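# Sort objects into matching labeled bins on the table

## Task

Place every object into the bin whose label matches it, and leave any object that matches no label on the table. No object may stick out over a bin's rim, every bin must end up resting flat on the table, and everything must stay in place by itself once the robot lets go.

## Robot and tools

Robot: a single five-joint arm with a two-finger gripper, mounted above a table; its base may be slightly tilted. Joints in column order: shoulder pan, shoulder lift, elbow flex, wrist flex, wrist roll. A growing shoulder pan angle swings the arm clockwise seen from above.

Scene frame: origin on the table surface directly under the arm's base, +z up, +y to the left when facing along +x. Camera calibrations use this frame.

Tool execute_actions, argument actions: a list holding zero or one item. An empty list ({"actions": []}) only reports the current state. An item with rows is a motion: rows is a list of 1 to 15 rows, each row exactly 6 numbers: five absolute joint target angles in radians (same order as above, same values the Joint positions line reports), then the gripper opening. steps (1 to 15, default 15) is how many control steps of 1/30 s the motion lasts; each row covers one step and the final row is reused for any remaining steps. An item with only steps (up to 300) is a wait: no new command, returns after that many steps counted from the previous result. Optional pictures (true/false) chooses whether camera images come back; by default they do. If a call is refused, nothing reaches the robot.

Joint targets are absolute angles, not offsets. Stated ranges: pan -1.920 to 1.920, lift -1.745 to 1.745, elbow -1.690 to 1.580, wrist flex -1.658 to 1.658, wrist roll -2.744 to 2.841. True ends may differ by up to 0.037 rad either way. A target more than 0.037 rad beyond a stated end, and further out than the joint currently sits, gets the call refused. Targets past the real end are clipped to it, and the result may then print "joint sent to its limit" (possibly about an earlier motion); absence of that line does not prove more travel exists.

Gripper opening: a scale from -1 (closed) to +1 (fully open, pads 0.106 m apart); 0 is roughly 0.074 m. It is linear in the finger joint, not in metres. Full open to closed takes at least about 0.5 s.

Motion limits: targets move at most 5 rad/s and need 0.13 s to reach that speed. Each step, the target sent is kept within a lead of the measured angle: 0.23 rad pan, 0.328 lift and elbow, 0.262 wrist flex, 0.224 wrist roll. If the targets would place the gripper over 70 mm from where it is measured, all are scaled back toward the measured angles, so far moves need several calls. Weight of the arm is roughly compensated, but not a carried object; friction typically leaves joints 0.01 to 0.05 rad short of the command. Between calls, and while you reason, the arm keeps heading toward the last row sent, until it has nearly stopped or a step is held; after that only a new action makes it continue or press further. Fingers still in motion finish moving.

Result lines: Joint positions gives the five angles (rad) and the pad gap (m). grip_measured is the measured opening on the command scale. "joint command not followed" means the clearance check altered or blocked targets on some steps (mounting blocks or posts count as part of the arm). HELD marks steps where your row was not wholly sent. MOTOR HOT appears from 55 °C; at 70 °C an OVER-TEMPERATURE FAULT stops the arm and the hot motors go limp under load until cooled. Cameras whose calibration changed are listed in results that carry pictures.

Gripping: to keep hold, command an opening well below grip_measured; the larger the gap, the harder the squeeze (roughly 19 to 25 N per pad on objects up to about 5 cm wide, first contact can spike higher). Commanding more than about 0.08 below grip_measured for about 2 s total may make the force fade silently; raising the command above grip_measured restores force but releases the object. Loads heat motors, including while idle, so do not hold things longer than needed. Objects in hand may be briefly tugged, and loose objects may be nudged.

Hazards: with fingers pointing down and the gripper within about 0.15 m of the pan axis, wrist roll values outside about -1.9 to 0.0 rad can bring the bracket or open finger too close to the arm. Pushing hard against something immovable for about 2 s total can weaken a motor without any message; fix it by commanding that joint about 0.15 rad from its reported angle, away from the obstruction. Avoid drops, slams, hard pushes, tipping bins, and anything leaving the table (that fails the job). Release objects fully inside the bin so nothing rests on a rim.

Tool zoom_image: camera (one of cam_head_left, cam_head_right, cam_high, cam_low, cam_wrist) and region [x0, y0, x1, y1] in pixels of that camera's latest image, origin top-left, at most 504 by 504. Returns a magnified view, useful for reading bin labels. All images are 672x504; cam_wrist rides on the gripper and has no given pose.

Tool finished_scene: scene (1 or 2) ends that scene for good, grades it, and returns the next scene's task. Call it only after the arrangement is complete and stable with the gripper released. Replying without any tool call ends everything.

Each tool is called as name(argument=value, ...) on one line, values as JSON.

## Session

execute_actions(actions=[])

Scene clock: 0.00 s of 7600.00 s.
grip_measured=+1.00
Joint positions: [ 1.179 -1.308  0.578  1.251  0.909  0.106]
Motor temperatures (°C, as the motors report them): [26 28 26 24 27]

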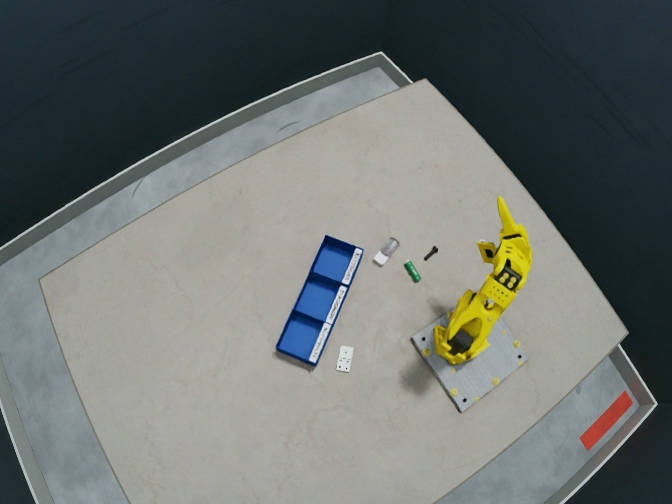

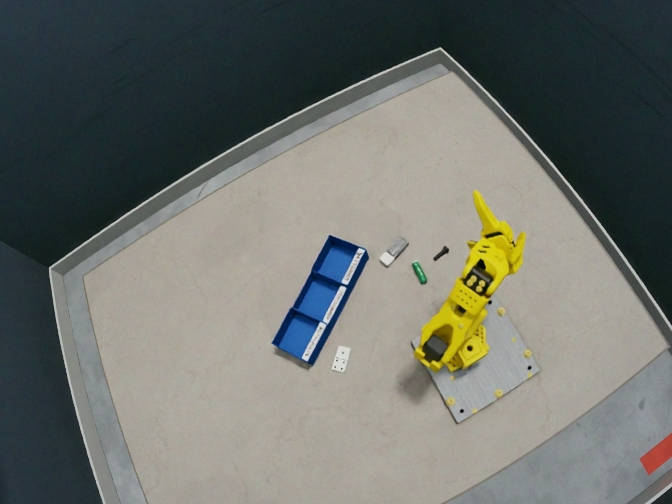

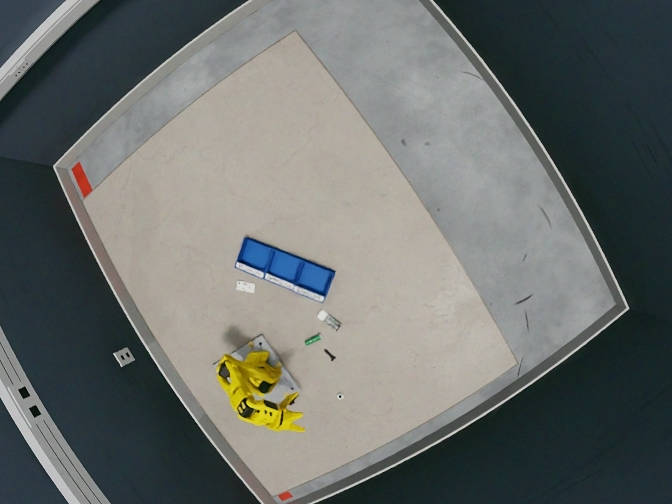

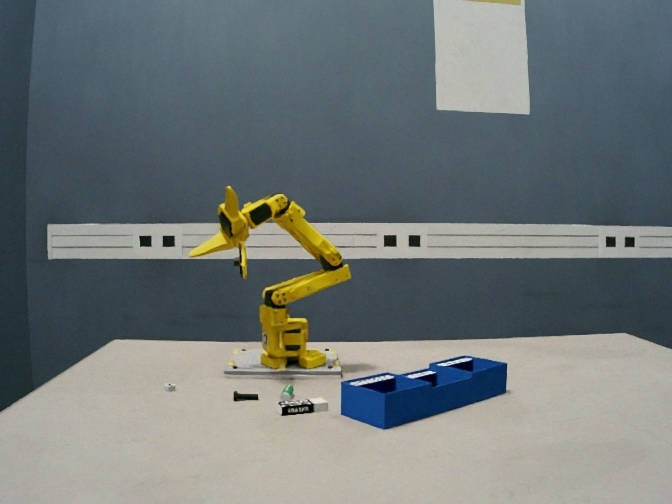

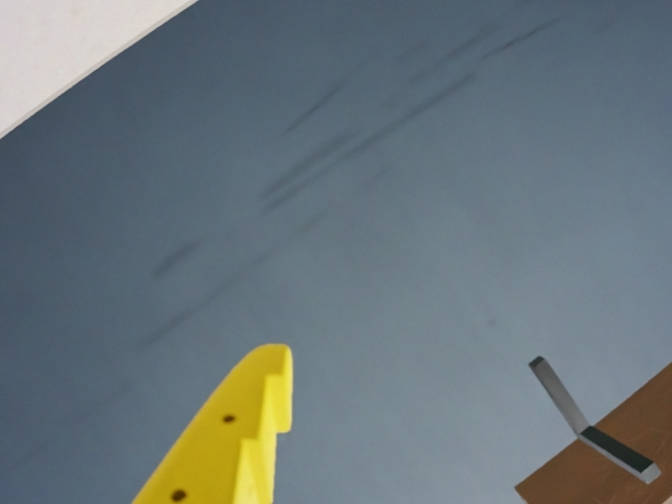

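zoom_image(camera="cam_high", region=[220,220,380,420])

zoom_image(camera="cam_head_left", region=[260,220,460,390])

zoom_image(camera="cam_low", region=[140,340,520,440])

Region (220, 220, 380, 420) of cam_high's 672x504 image, scaled by 2.520, with more detail than that image has; it fills the left 403 columns of this view, and the rest is white.

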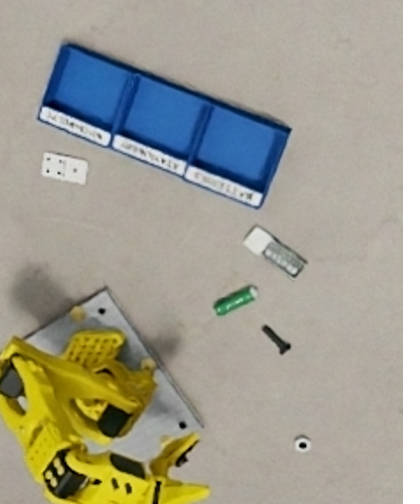

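Region (260, 220, 460, 390) of cam_head_left's 672x504 image, scaled by 2.520, with more detail than that image has; it fills the top 428 rows of this view, and the rest is white.

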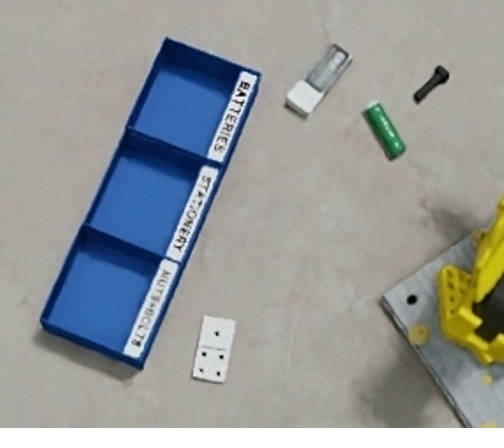

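Region (140, 340, 520, 440) of cam_low's 672x504 image, scaled by 1.326, with more detail than that image has; it fills the top 133 rows of this view, and the rest is white.

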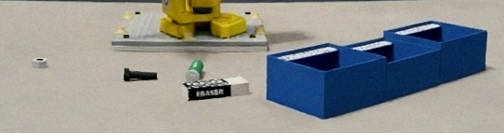

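execute_actions(actions=[{"rows":[[0.6,-0.9,0.6,1.3,0,-0.2],[0.6,-0.9,0.6,1.3,-0.3,-0.4],[0.4,-0.8,0.6,1.3,-0.6,-0.6],[0.3,-0.7,0.6,1.3,-0.9,-0.6],[0.2,-0.6,0.6,1.3,-1.2,-0.6],[0.1,-0.5,0.6,1.3,-1.5,-0.6],[-0.07,-0.35,0.61,1.33,-1.66,-0.6]],"steps":15}], pictures=false)

execute_actions(actions=[{"steps":25}])

Scene clock: 13.00 s of 7600.00 s.
grip_measured=-0.50
Joint positions: [ 0.461 -0.413  0.589  1.321  0.208  0.04 ]
Motor temperatures (°C, as the motors report them): [26 28 26 24 27]
Steps of this call (steps 1 to 90: nothing new was sent; then 9.50 s passed at rest; steps 91 to 105: all 15 steps of this action). Readings (joint positions):
91: [1.179 -1.308 0.578 1.251 0.909]
92: [1.170 -1.300 0.578 1.257 0.900]
94: [1.088 -1.213 0.578 1.278 0.819]
98: [0.857 -0.900 0.583 1.298 0.593]
105: the state above

Scene clock: 13.83 s of 7600.00 s.
grip_measured=-0.59
Joint positions: [-0.064 -0.363  0.59   1.323 -1.197  0.033]
Motor temperatures (°C, as the motors report them): [26 28 26 24 27]
Steps of this call (steps 1 to 25: the robot went on to your last target). Readings (joint positions):
1: [0.403 -0.387 0.590 1.321 0.153]
2: [0.344 -0.374 0.590 1.321 0.096]
4: [0.228 -0.363 0.590 1.321 -0.016]
8: [0.007 -0.363 0.590 1.323 -0.241]
25: the state above

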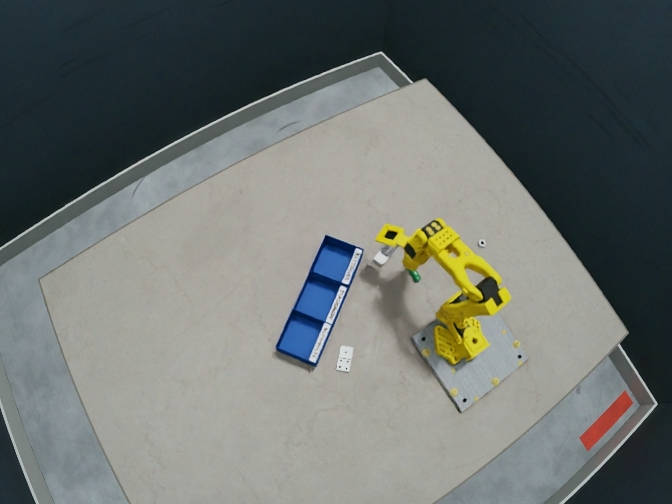

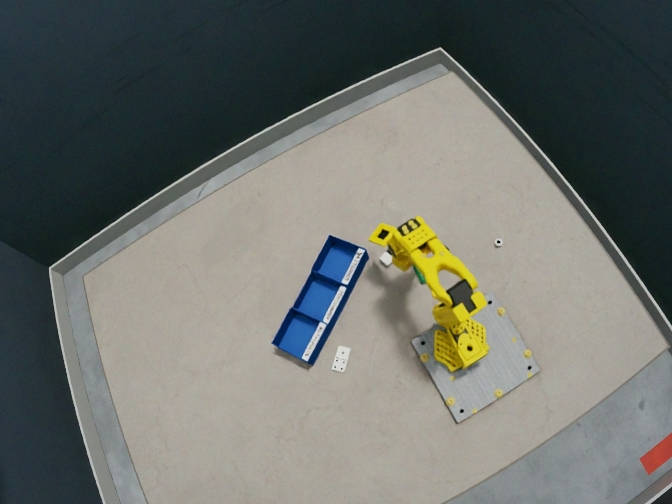

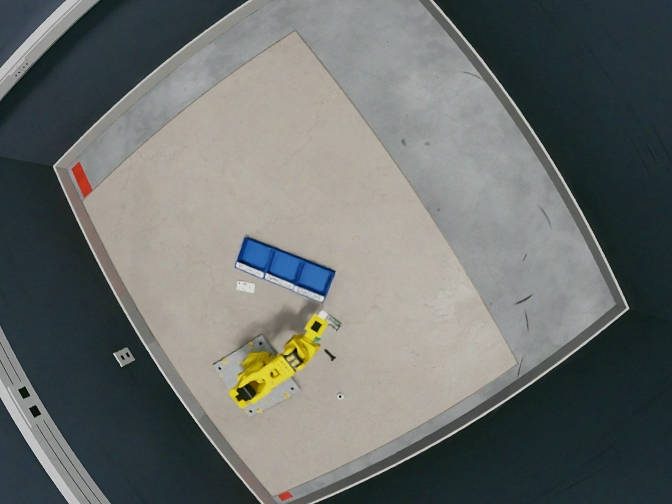

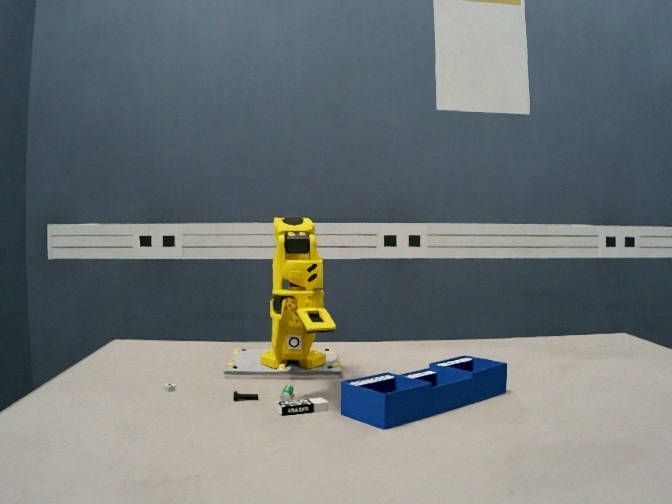

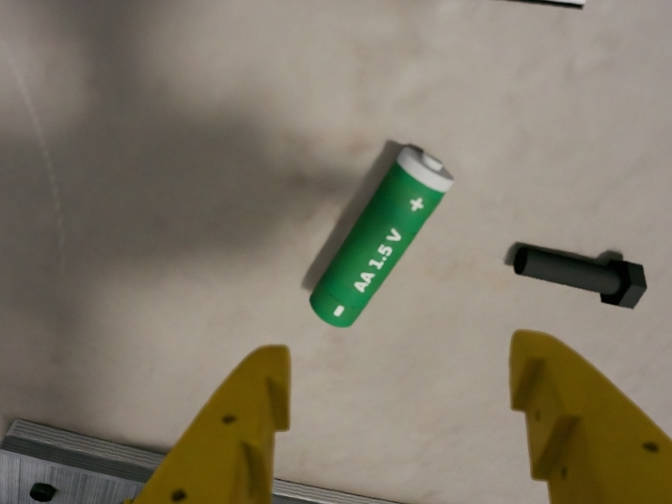

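execute_actions(actions=[{"rows":[[-0.07,-0.35,0.61,1.33,-1.72,-0.6],[-0.07,-0.35,0.61,1.33,-1.72,-0.6],[-0.07,-0.35,0.61,1.33,-1.72,-0.6],[-0.07,-0.35,0.61,1.33,-1.72,-0.6],[-0.07,-0.35,0.61,1.33,-1.72,-0.6],[-0.07,-0.35,0.61,1.33,-1.72,-0.6],[-0.07,-0.3,0.67,1.2,-1.72,-0.6],[-0.07,-0.3,0.67,1.2,-1.72,-0.6],[-0.07,-0.23,0.74,1.07,-1.72,-0.6]],"steps":15}])

Scene clock: 15.70 s of 7600.00 s.
grip_measured=-0.59
Joint positions: [-0.065 -0.243  0.722  1.088 -1.712  0.033]
Motor temperatures (°C, as the motors report them): [26 28 26 24 27]
Steps of this call (steps 1 to 30: the robot went on to your last target; steps 31 to 41: nothing new was sent; steps 42 to 56: all 15 steps of this action). Readings (joint positions):
42: [-0.064 -0.363 0.590 1.323 -1.652]
43: [-0.064 -0.363 0.590 1.323 -1.663]
45: [-0.064 -0.363 0.590 1.323 -1.692]
49: [-0.065 -0.352 0.601 1.317 -1.709]
56: the state above

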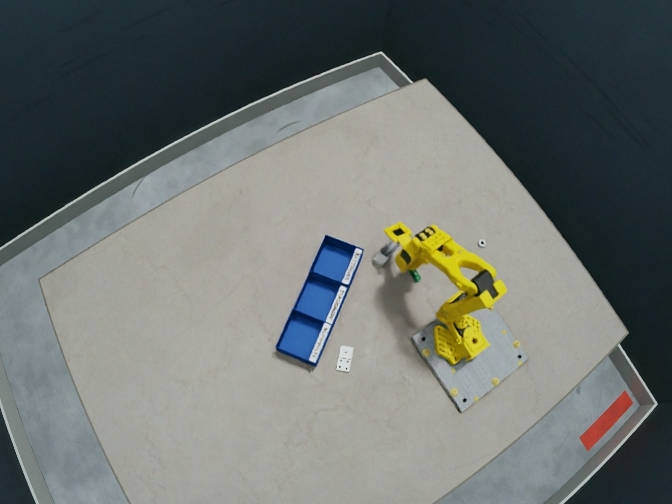

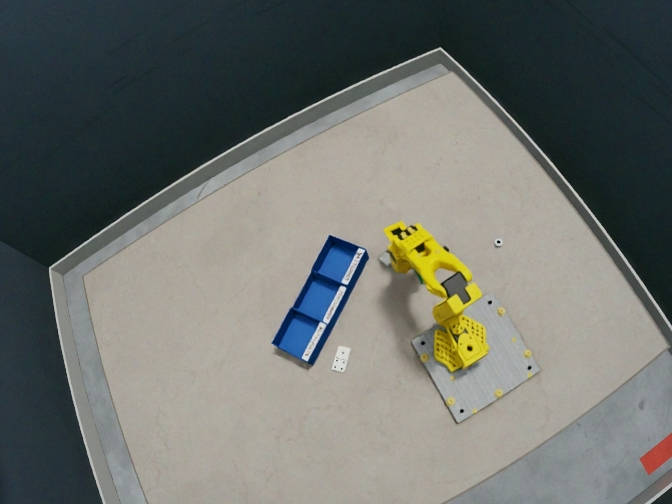

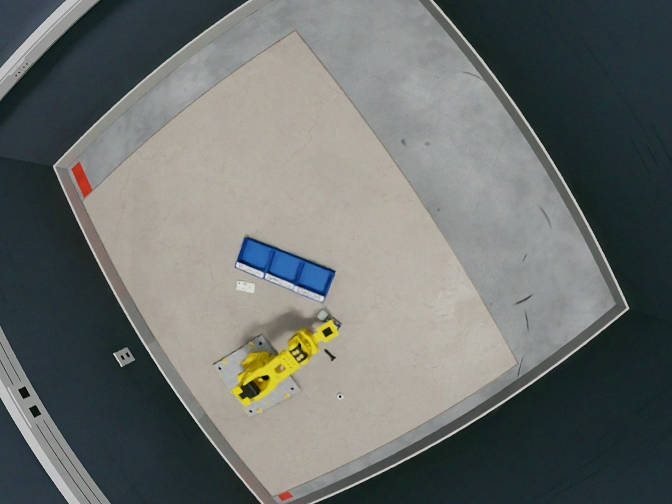

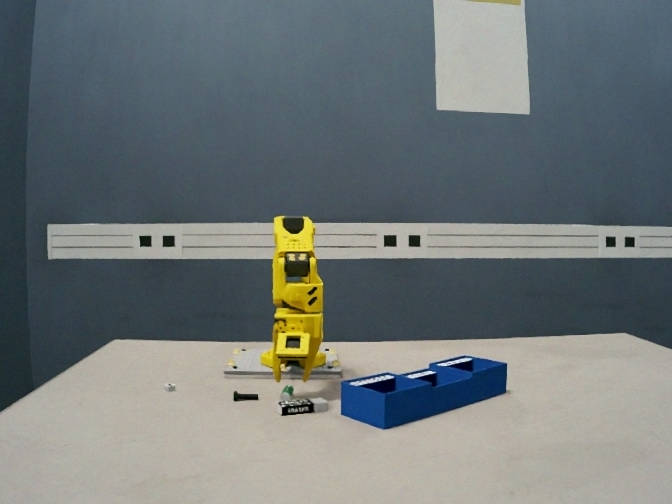

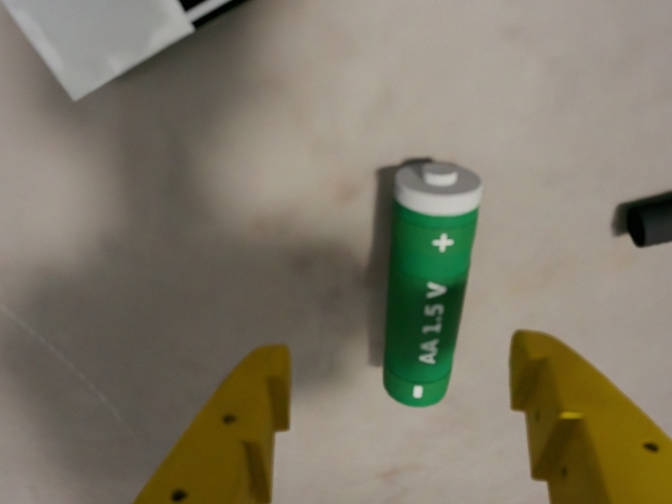

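Good. Descend and close.

execute_actions(actions=[{"rows":[[-0.07,-0.19,0.78,1.0,-1.72,-0.6],[-0.07,-0.19,0.78,1.0,-1.72,-0.6],[-0.07,-0.19,0.78,1.0,-1.72,-0.6],[-0.07,-0.145,0.825,0.915,-1.72,-0.6]],"steps":12}])

Scene clock: 16.83 s of 7600.00 s.
grip_measured=-0.59
Joint positions: [-0.065 -0.159  0.808  0.925 -1.712  0.033]
Motor temperatures (°C, as the motors report them): [26 28 26 24 27]
Steps of this call (steps 1 to 22: the robot went on to your last target; steps 23 to 34: all 12 steps of this action). Readings (joint positions):
23: [-0.065 -0.243 0.722 1.076 -1.712]
24: [-0.065 -0.234 0.731 1.066 -1.712]
26: [-0.065 -0.211 0.754 1.031 -1.712]
30: [-0.065 -0.162 0.804 0.944 -1.712]
34: the state above

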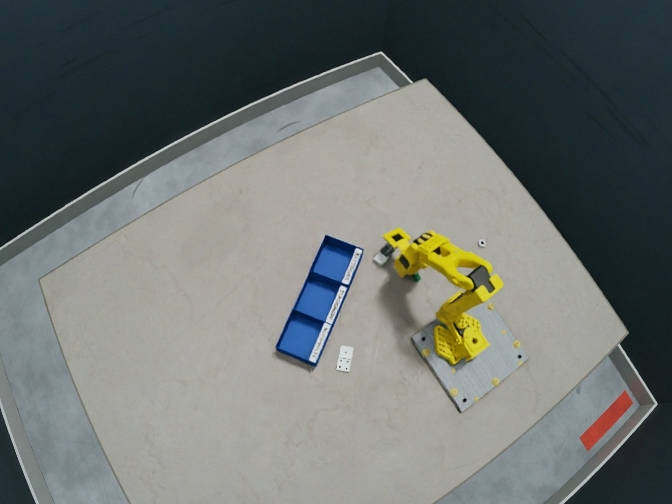

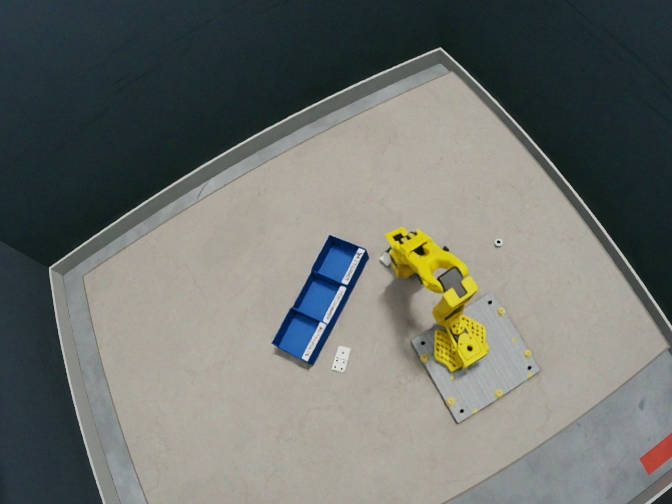

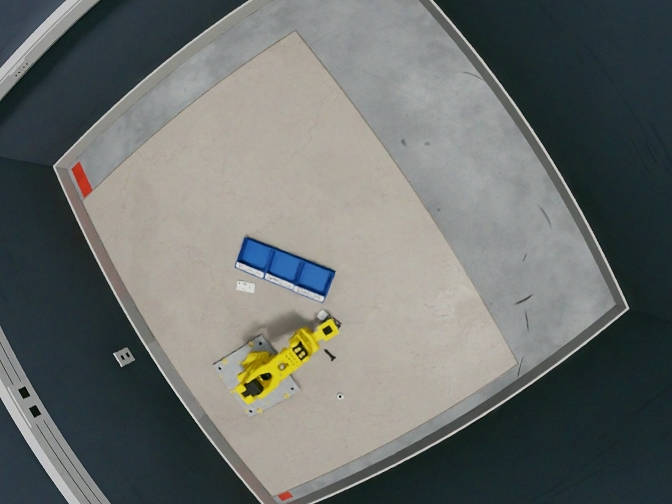

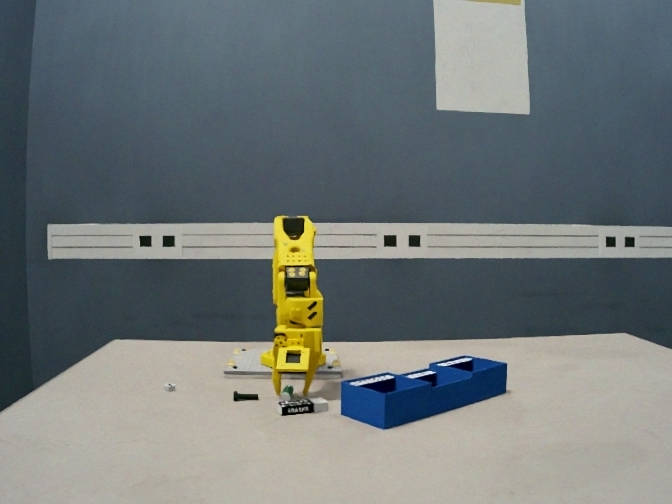

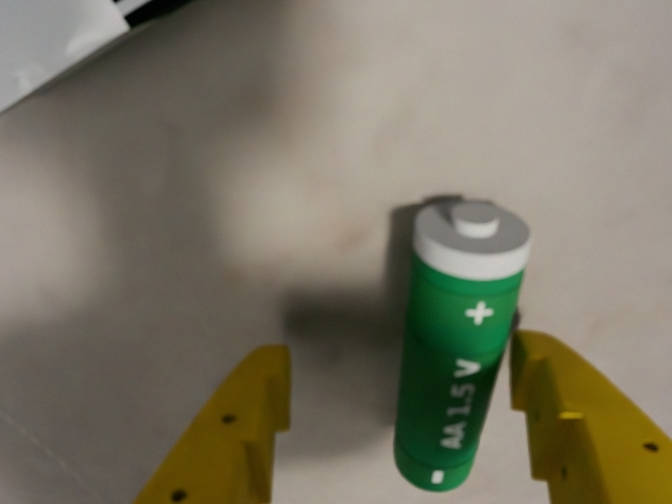

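execute_actions(actions=[{"rows":[[0.015,-0.15,0.82,0.92,-1.72,-0.6],[0.015,-0.15,0.82,0.92,-1.72,-0.6],[0.015,-0.15,0.82,0.92,-1.72,-0.6],[0.015,-0.15,0.82,0.92,-1.72,-0.6],[0.015,-0.15,0.82,0.92,-1.72,-0.66],[0.015,-0.15,0.82,0.92,-1.72,-0.72],[0.015,-0.15,0.82,0.92,-1.72,-0.77],[0.015,-0.15,0.82,0.92,-1.72,-0.81],[0.015,-0.15,0.82,0.92,-1.72,-0.84],[0.015,-0.15,0.82,0.92,-1.72,-0.87],[0.015,-0.15,0.82,0.92,-1.72,-0.91]],"steps":15}])

Scene clock: 19.37 s of 7600.00 s.
grip_measured=-0.84
Joint positions: [ 0.01  -0.159  0.808  0.924 -1.712  0.014]
Motor temperatures (°C, as the motors report them): [26 28 26 24 27]
Steps of this call (steps 1 to 15: the robot went on to your last target; steps 16 to 61: nothing new was sent; steps 62 to 76: all 15 steps of this action). Readings (joint positions):
62: [-0.064 -0.159 0.808 0.924 -1.712]
63: [-0.057 -0.159 0.808 0.924 -1.712]
65: [-0.021 -0.159 0.808 0.924 -1.712]
69: [0.008 -0.159 0.808 0.924 -1.712]
76: the state above

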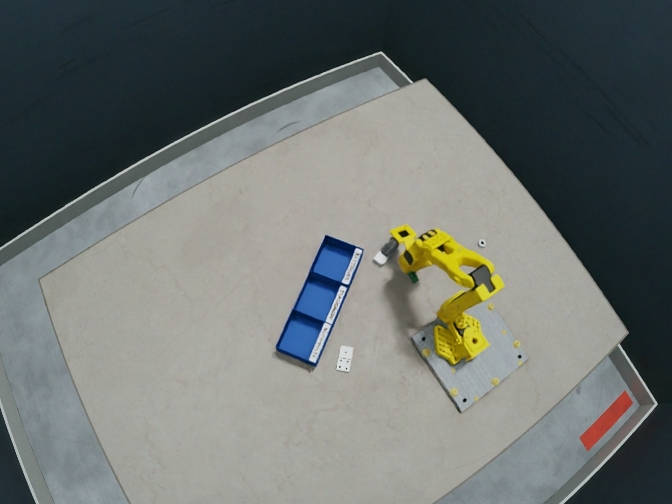

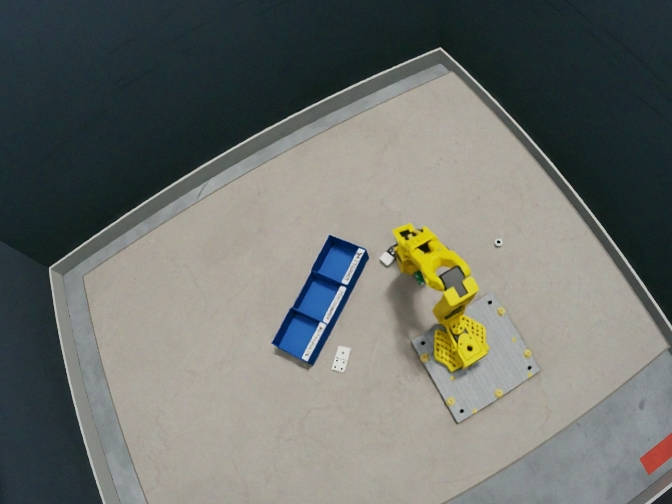

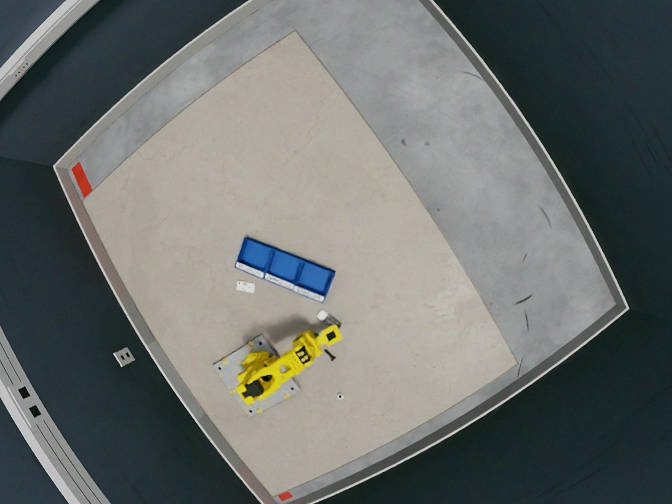

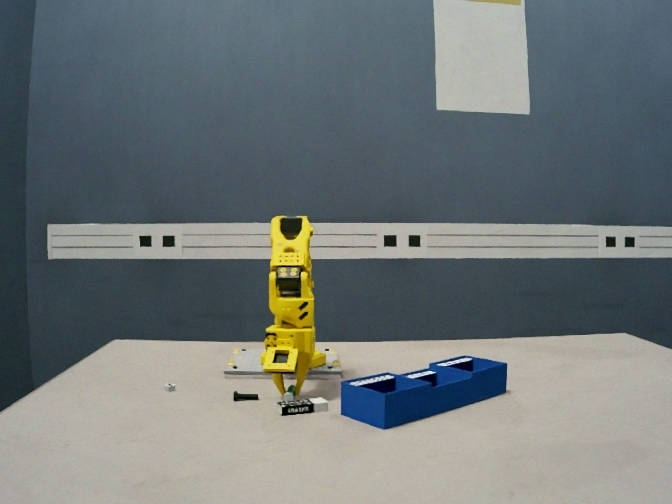

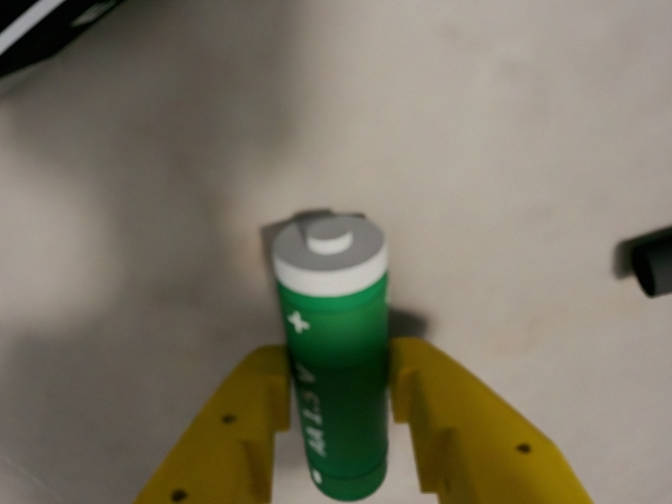

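execute_actions(actions=[{"rows":[[0.015,-0.22,0.75,1.06,-1.72,-0.91],[0.015,-0.22,0.75,1.06,-1.72,-0.91],[0.015,-0.22,0.75,1.06,-1.72,-0.91],[0.015,-0.35,0.6,1.33,-1.72,-0.91],[0.015,-0.35,0.6,1.33,-1.72,-0.91],[0.015,-0.35,0.6,1.33,-1.72,-0.91],[0.0,-0.3,0.4,1.45,-1.5,-0.91],[0.0,-0.3,0.4,1.45,-1.3,-0.91],[0.0,-0.25,0.3,1.45,-1.1,-0.91],[-0.1,-0.2,0.2,1.45,-0.9,-0.91],[-0.2,-0.1,0.1,1.45,-0.7,-0.91],[-0.3,0,0,1.4,-0.5,-0.91],[-0.4,0.15,-0.2,1.35,-0.3,-0.91],[-0.5,0.3,-0.35,1.3,-0.1,-0.91],[-0.55,0.41,-0.46,1.26,0.16,-0.91]],"steps":15}], pictures=false)

execute_actions(actions=[{"steps":30}])

Scene clock: 25.27 s of 7600.00 s.
grip_measured=-0.84
Joint positions: [-0.199 -0.019  0.124  1.373 -1.346  0.014]
Motor temperatures (°C, as the motors report them): [26 28 26 24 27]
Steps of this call (steps 1 to 15: the robot went on to your last target; steps 16 to 90: nothing new was sent; then 2.40 s passed at rest; steps 91 to 105: all 15 steps of this action). Readings (joint positions):
91: [0.010 -0.159 0.808 0.924 -1.712]
92: [0.010 -0.163 0.805 0.930 -1.712]
94: [0.010 -0.189 0.784 0.991 -1.712]
98: [0.008 -0.295 0.646 1.223 -1.706]
105: the state above

Scene clock: 26.27 s of 7600.00 s.
grip_measured=-0.84
Joint positions: [-0.545  0.395 -0.441  1.267  0.145  0.014]
Motor temperatures (°C, as the motors report them): [26 28 26 24 27]
Steps of this call (steps 1 to 30: the robot went on to your last target). Readings (joint positions):
1: [-0.252 0.056 0.052 1.340 -1.294]
2: [-0.304 0.128 -0.017 1.313 -1.243]
4: [-0.410 0.269 -0.161 1.283 -1.136]
8: [-0.536 0.389 -0.393 1.267 -0.912]
30: the state above

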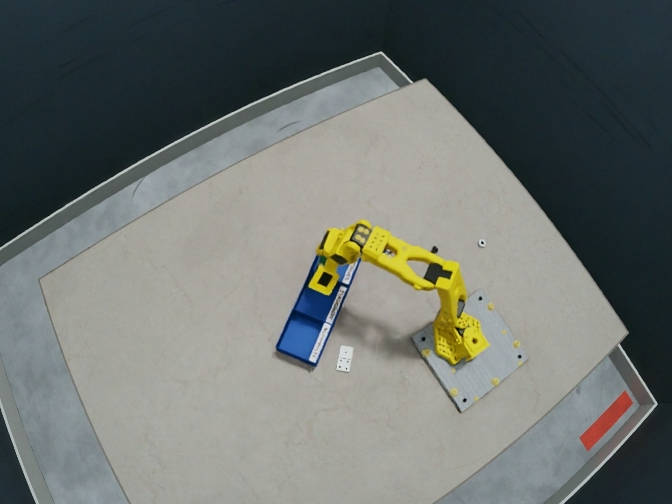

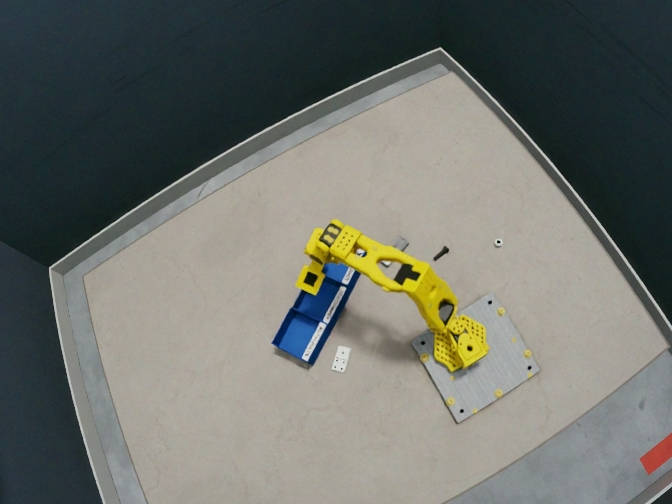

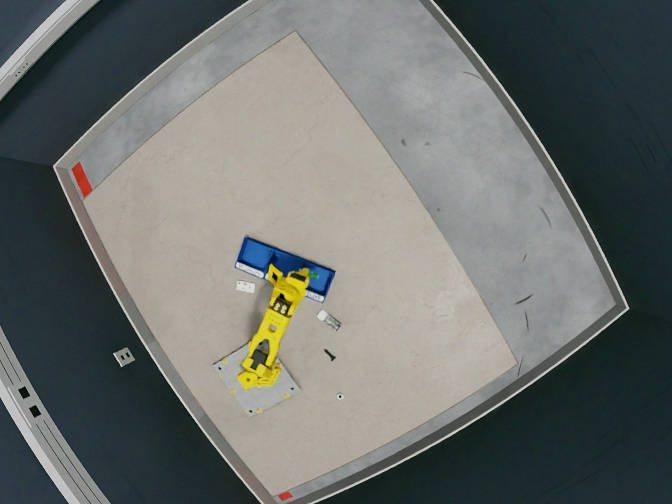

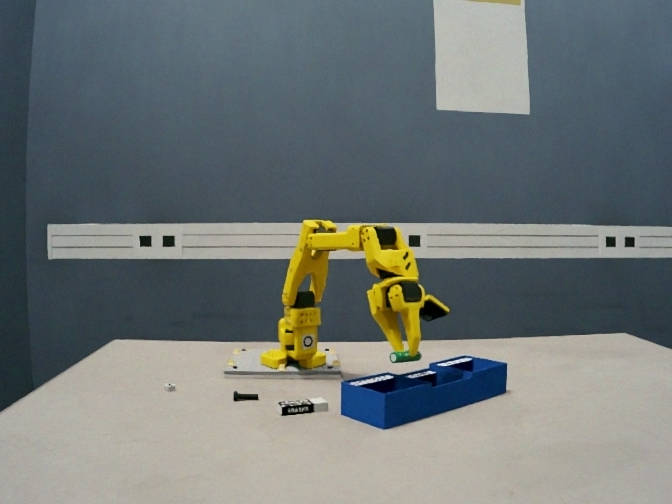

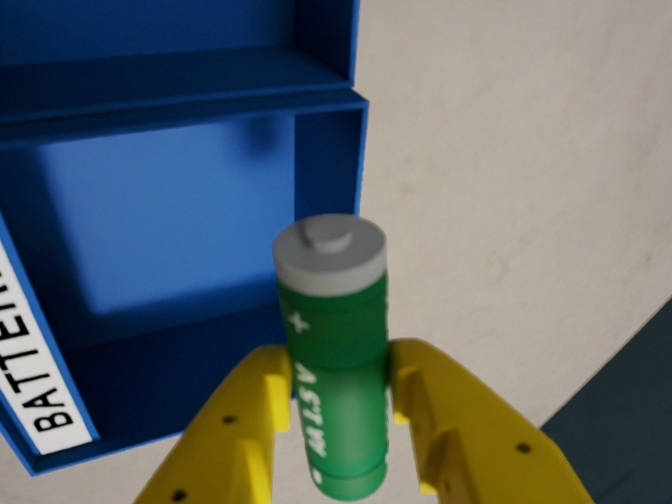

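execute_actions(actions=[{"rows":[[-0.55,0.44,-0.33,1.1,0.16,-0.91],[-0.55,0.44,-0.33,1.1,0.16,-0.91],[-0.55,0.44,-0.33,1.1,0.16,-0.91],[-0.55,0.44,-0.33,1.1,0.16,-0.91],[-0.55,0.47,-0.21,0.96,0.16,-0.91]],"steps":14}])

Scene clock: 28.97 s of 7600.00 s.
grip_measured=-0.84
Joint positions: [-0.545  0.458 -0.229  0.971  0.151  0.014]
Motor temperatures (°C, as the motors report them): [26 28 26 24 27]
Steps of this call (steps 1 to 15: the robot went on to your last target; steps 16 to 67: nothing new was sent; steps 68 to 81: all 14 steps of this action). Readings (joint positions):
68: [-0.545 0.395 -0.441 1.266 0.151]
69: [-0.545 0.403 -0.439 1.257 0.151]
71: [-0.545 0.416 -0.394 1.188 0.151]
75: [-0.545 0.447 -0.279 1.042 0.151]
81: the state above

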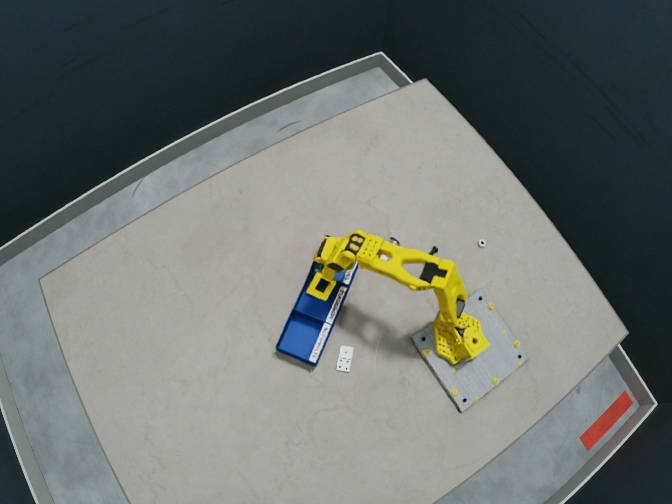

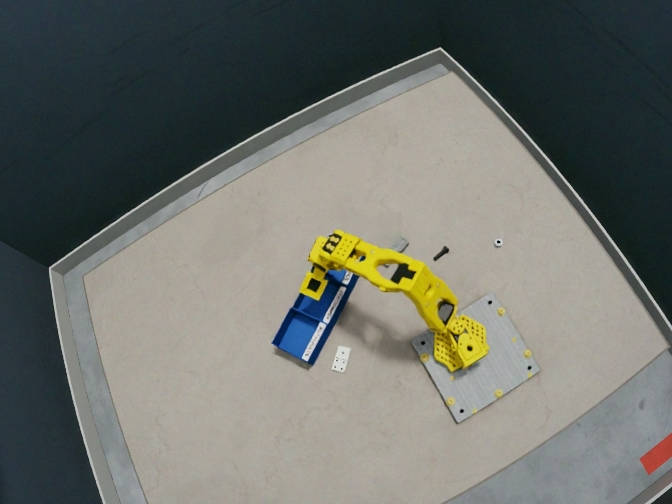

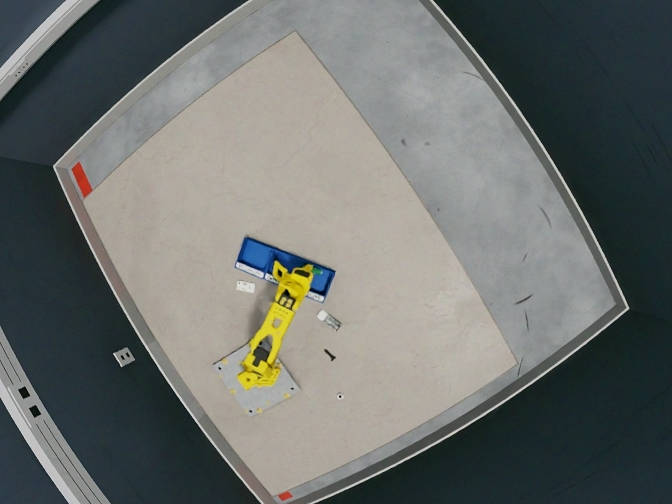

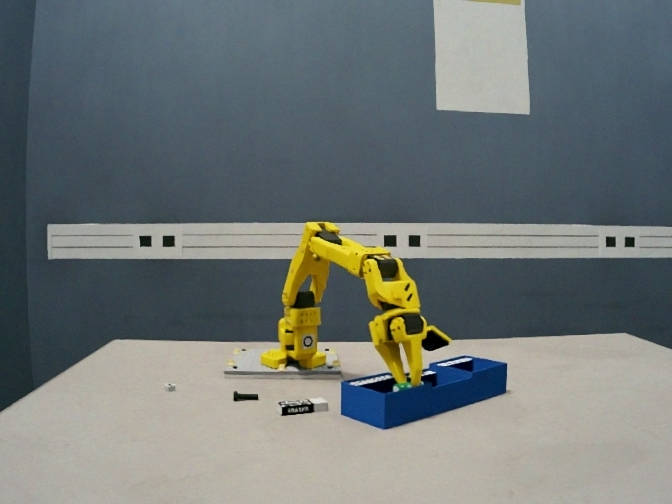

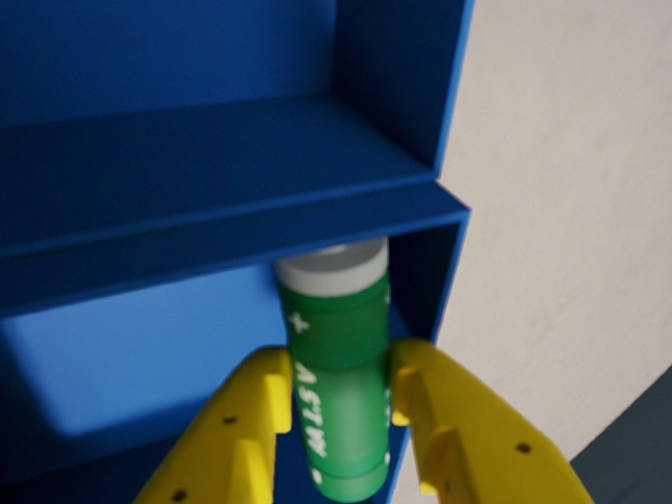

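execute_actions(actions=[{"rows":[[-0.52,0.38,-0.1,0.93,0.16,-0.91],[-0.51,0.38,-0.1,0.93,0.16,-0.91],[-0.51,0.38,-0.1,0.93,0.16,-0.91],[-0.51,0.305,0.035,0.88,0.16,-0.91],[-0.51,0.305,0.035,0.88,0.16,-0.91],[-0.51,0.305,0.035,0.88,0.16,-0.91],[-0.51,0.305,0.035,0.88,0.16,-0.91],[-0.51,0.305,0.035,0.88,0.16,-0.91],[-0.51,0.35,0.08,0.8,0.16,-0.91]],"steps":15}])

Scene clock: 32.40 s of 7600.00 s.
grip_measured=-0.84
Joint positions: [-0.516  0.337  0.063  0.813  0.151  0.014]
Motor temperatures (°C, as the motors report them): [26 28 26 24 27]
Steps of this call (steps 1 to 15: the robot went on to your last target; steps 16 to 88: nothing new was sent; steps 89 to 103: all 15 steps of this action). Readings (joint positions):
89: [-0.545 0.458 -0.227 0.968 0.151]
90: [-0.542 0.453 -0.215 0.961 0.151]
92: [-0.527 0.423 -0.158 0.945 0.151]
96: [-0.516 0.338 -0.014 0.898 0.151]
103: the state above

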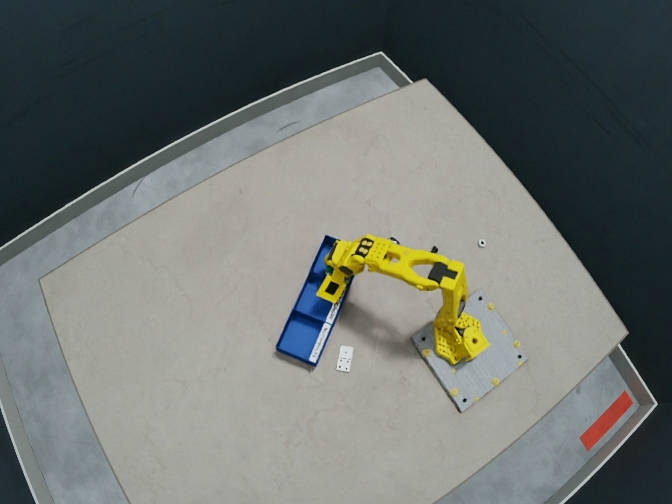

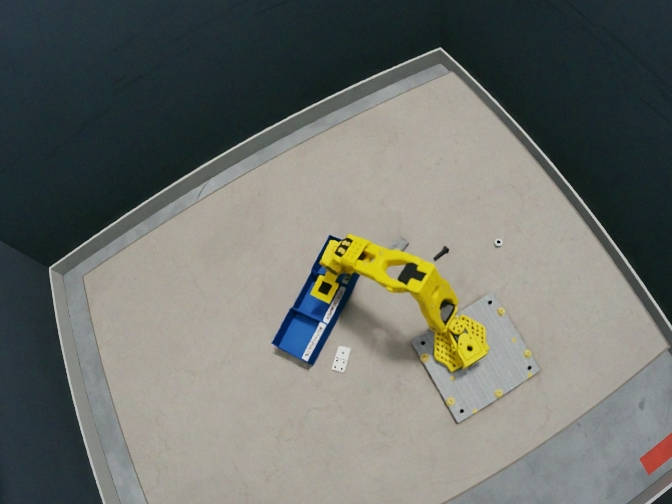

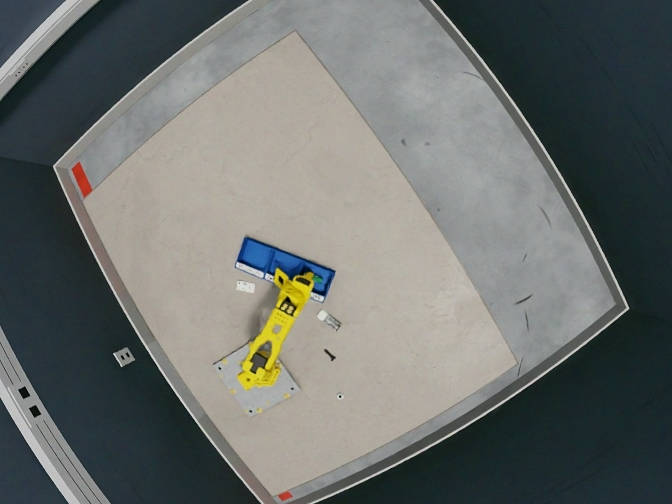

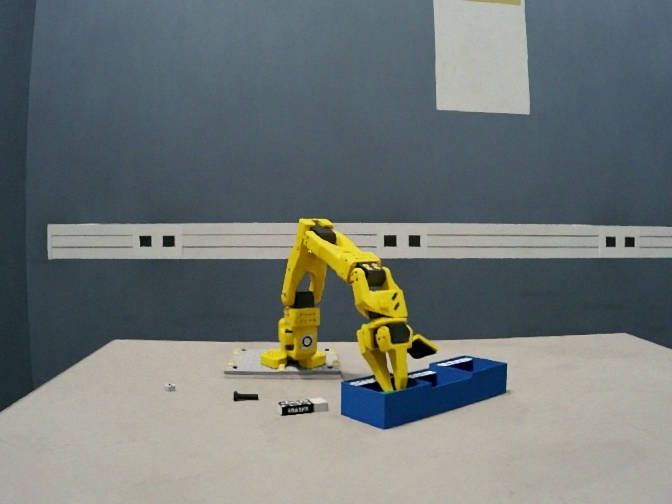

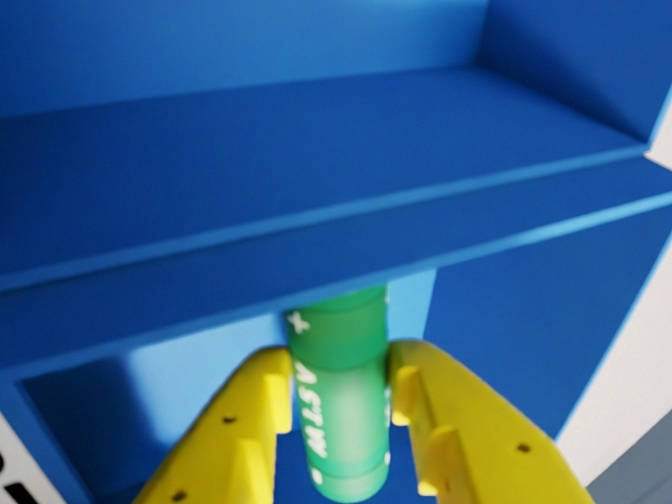

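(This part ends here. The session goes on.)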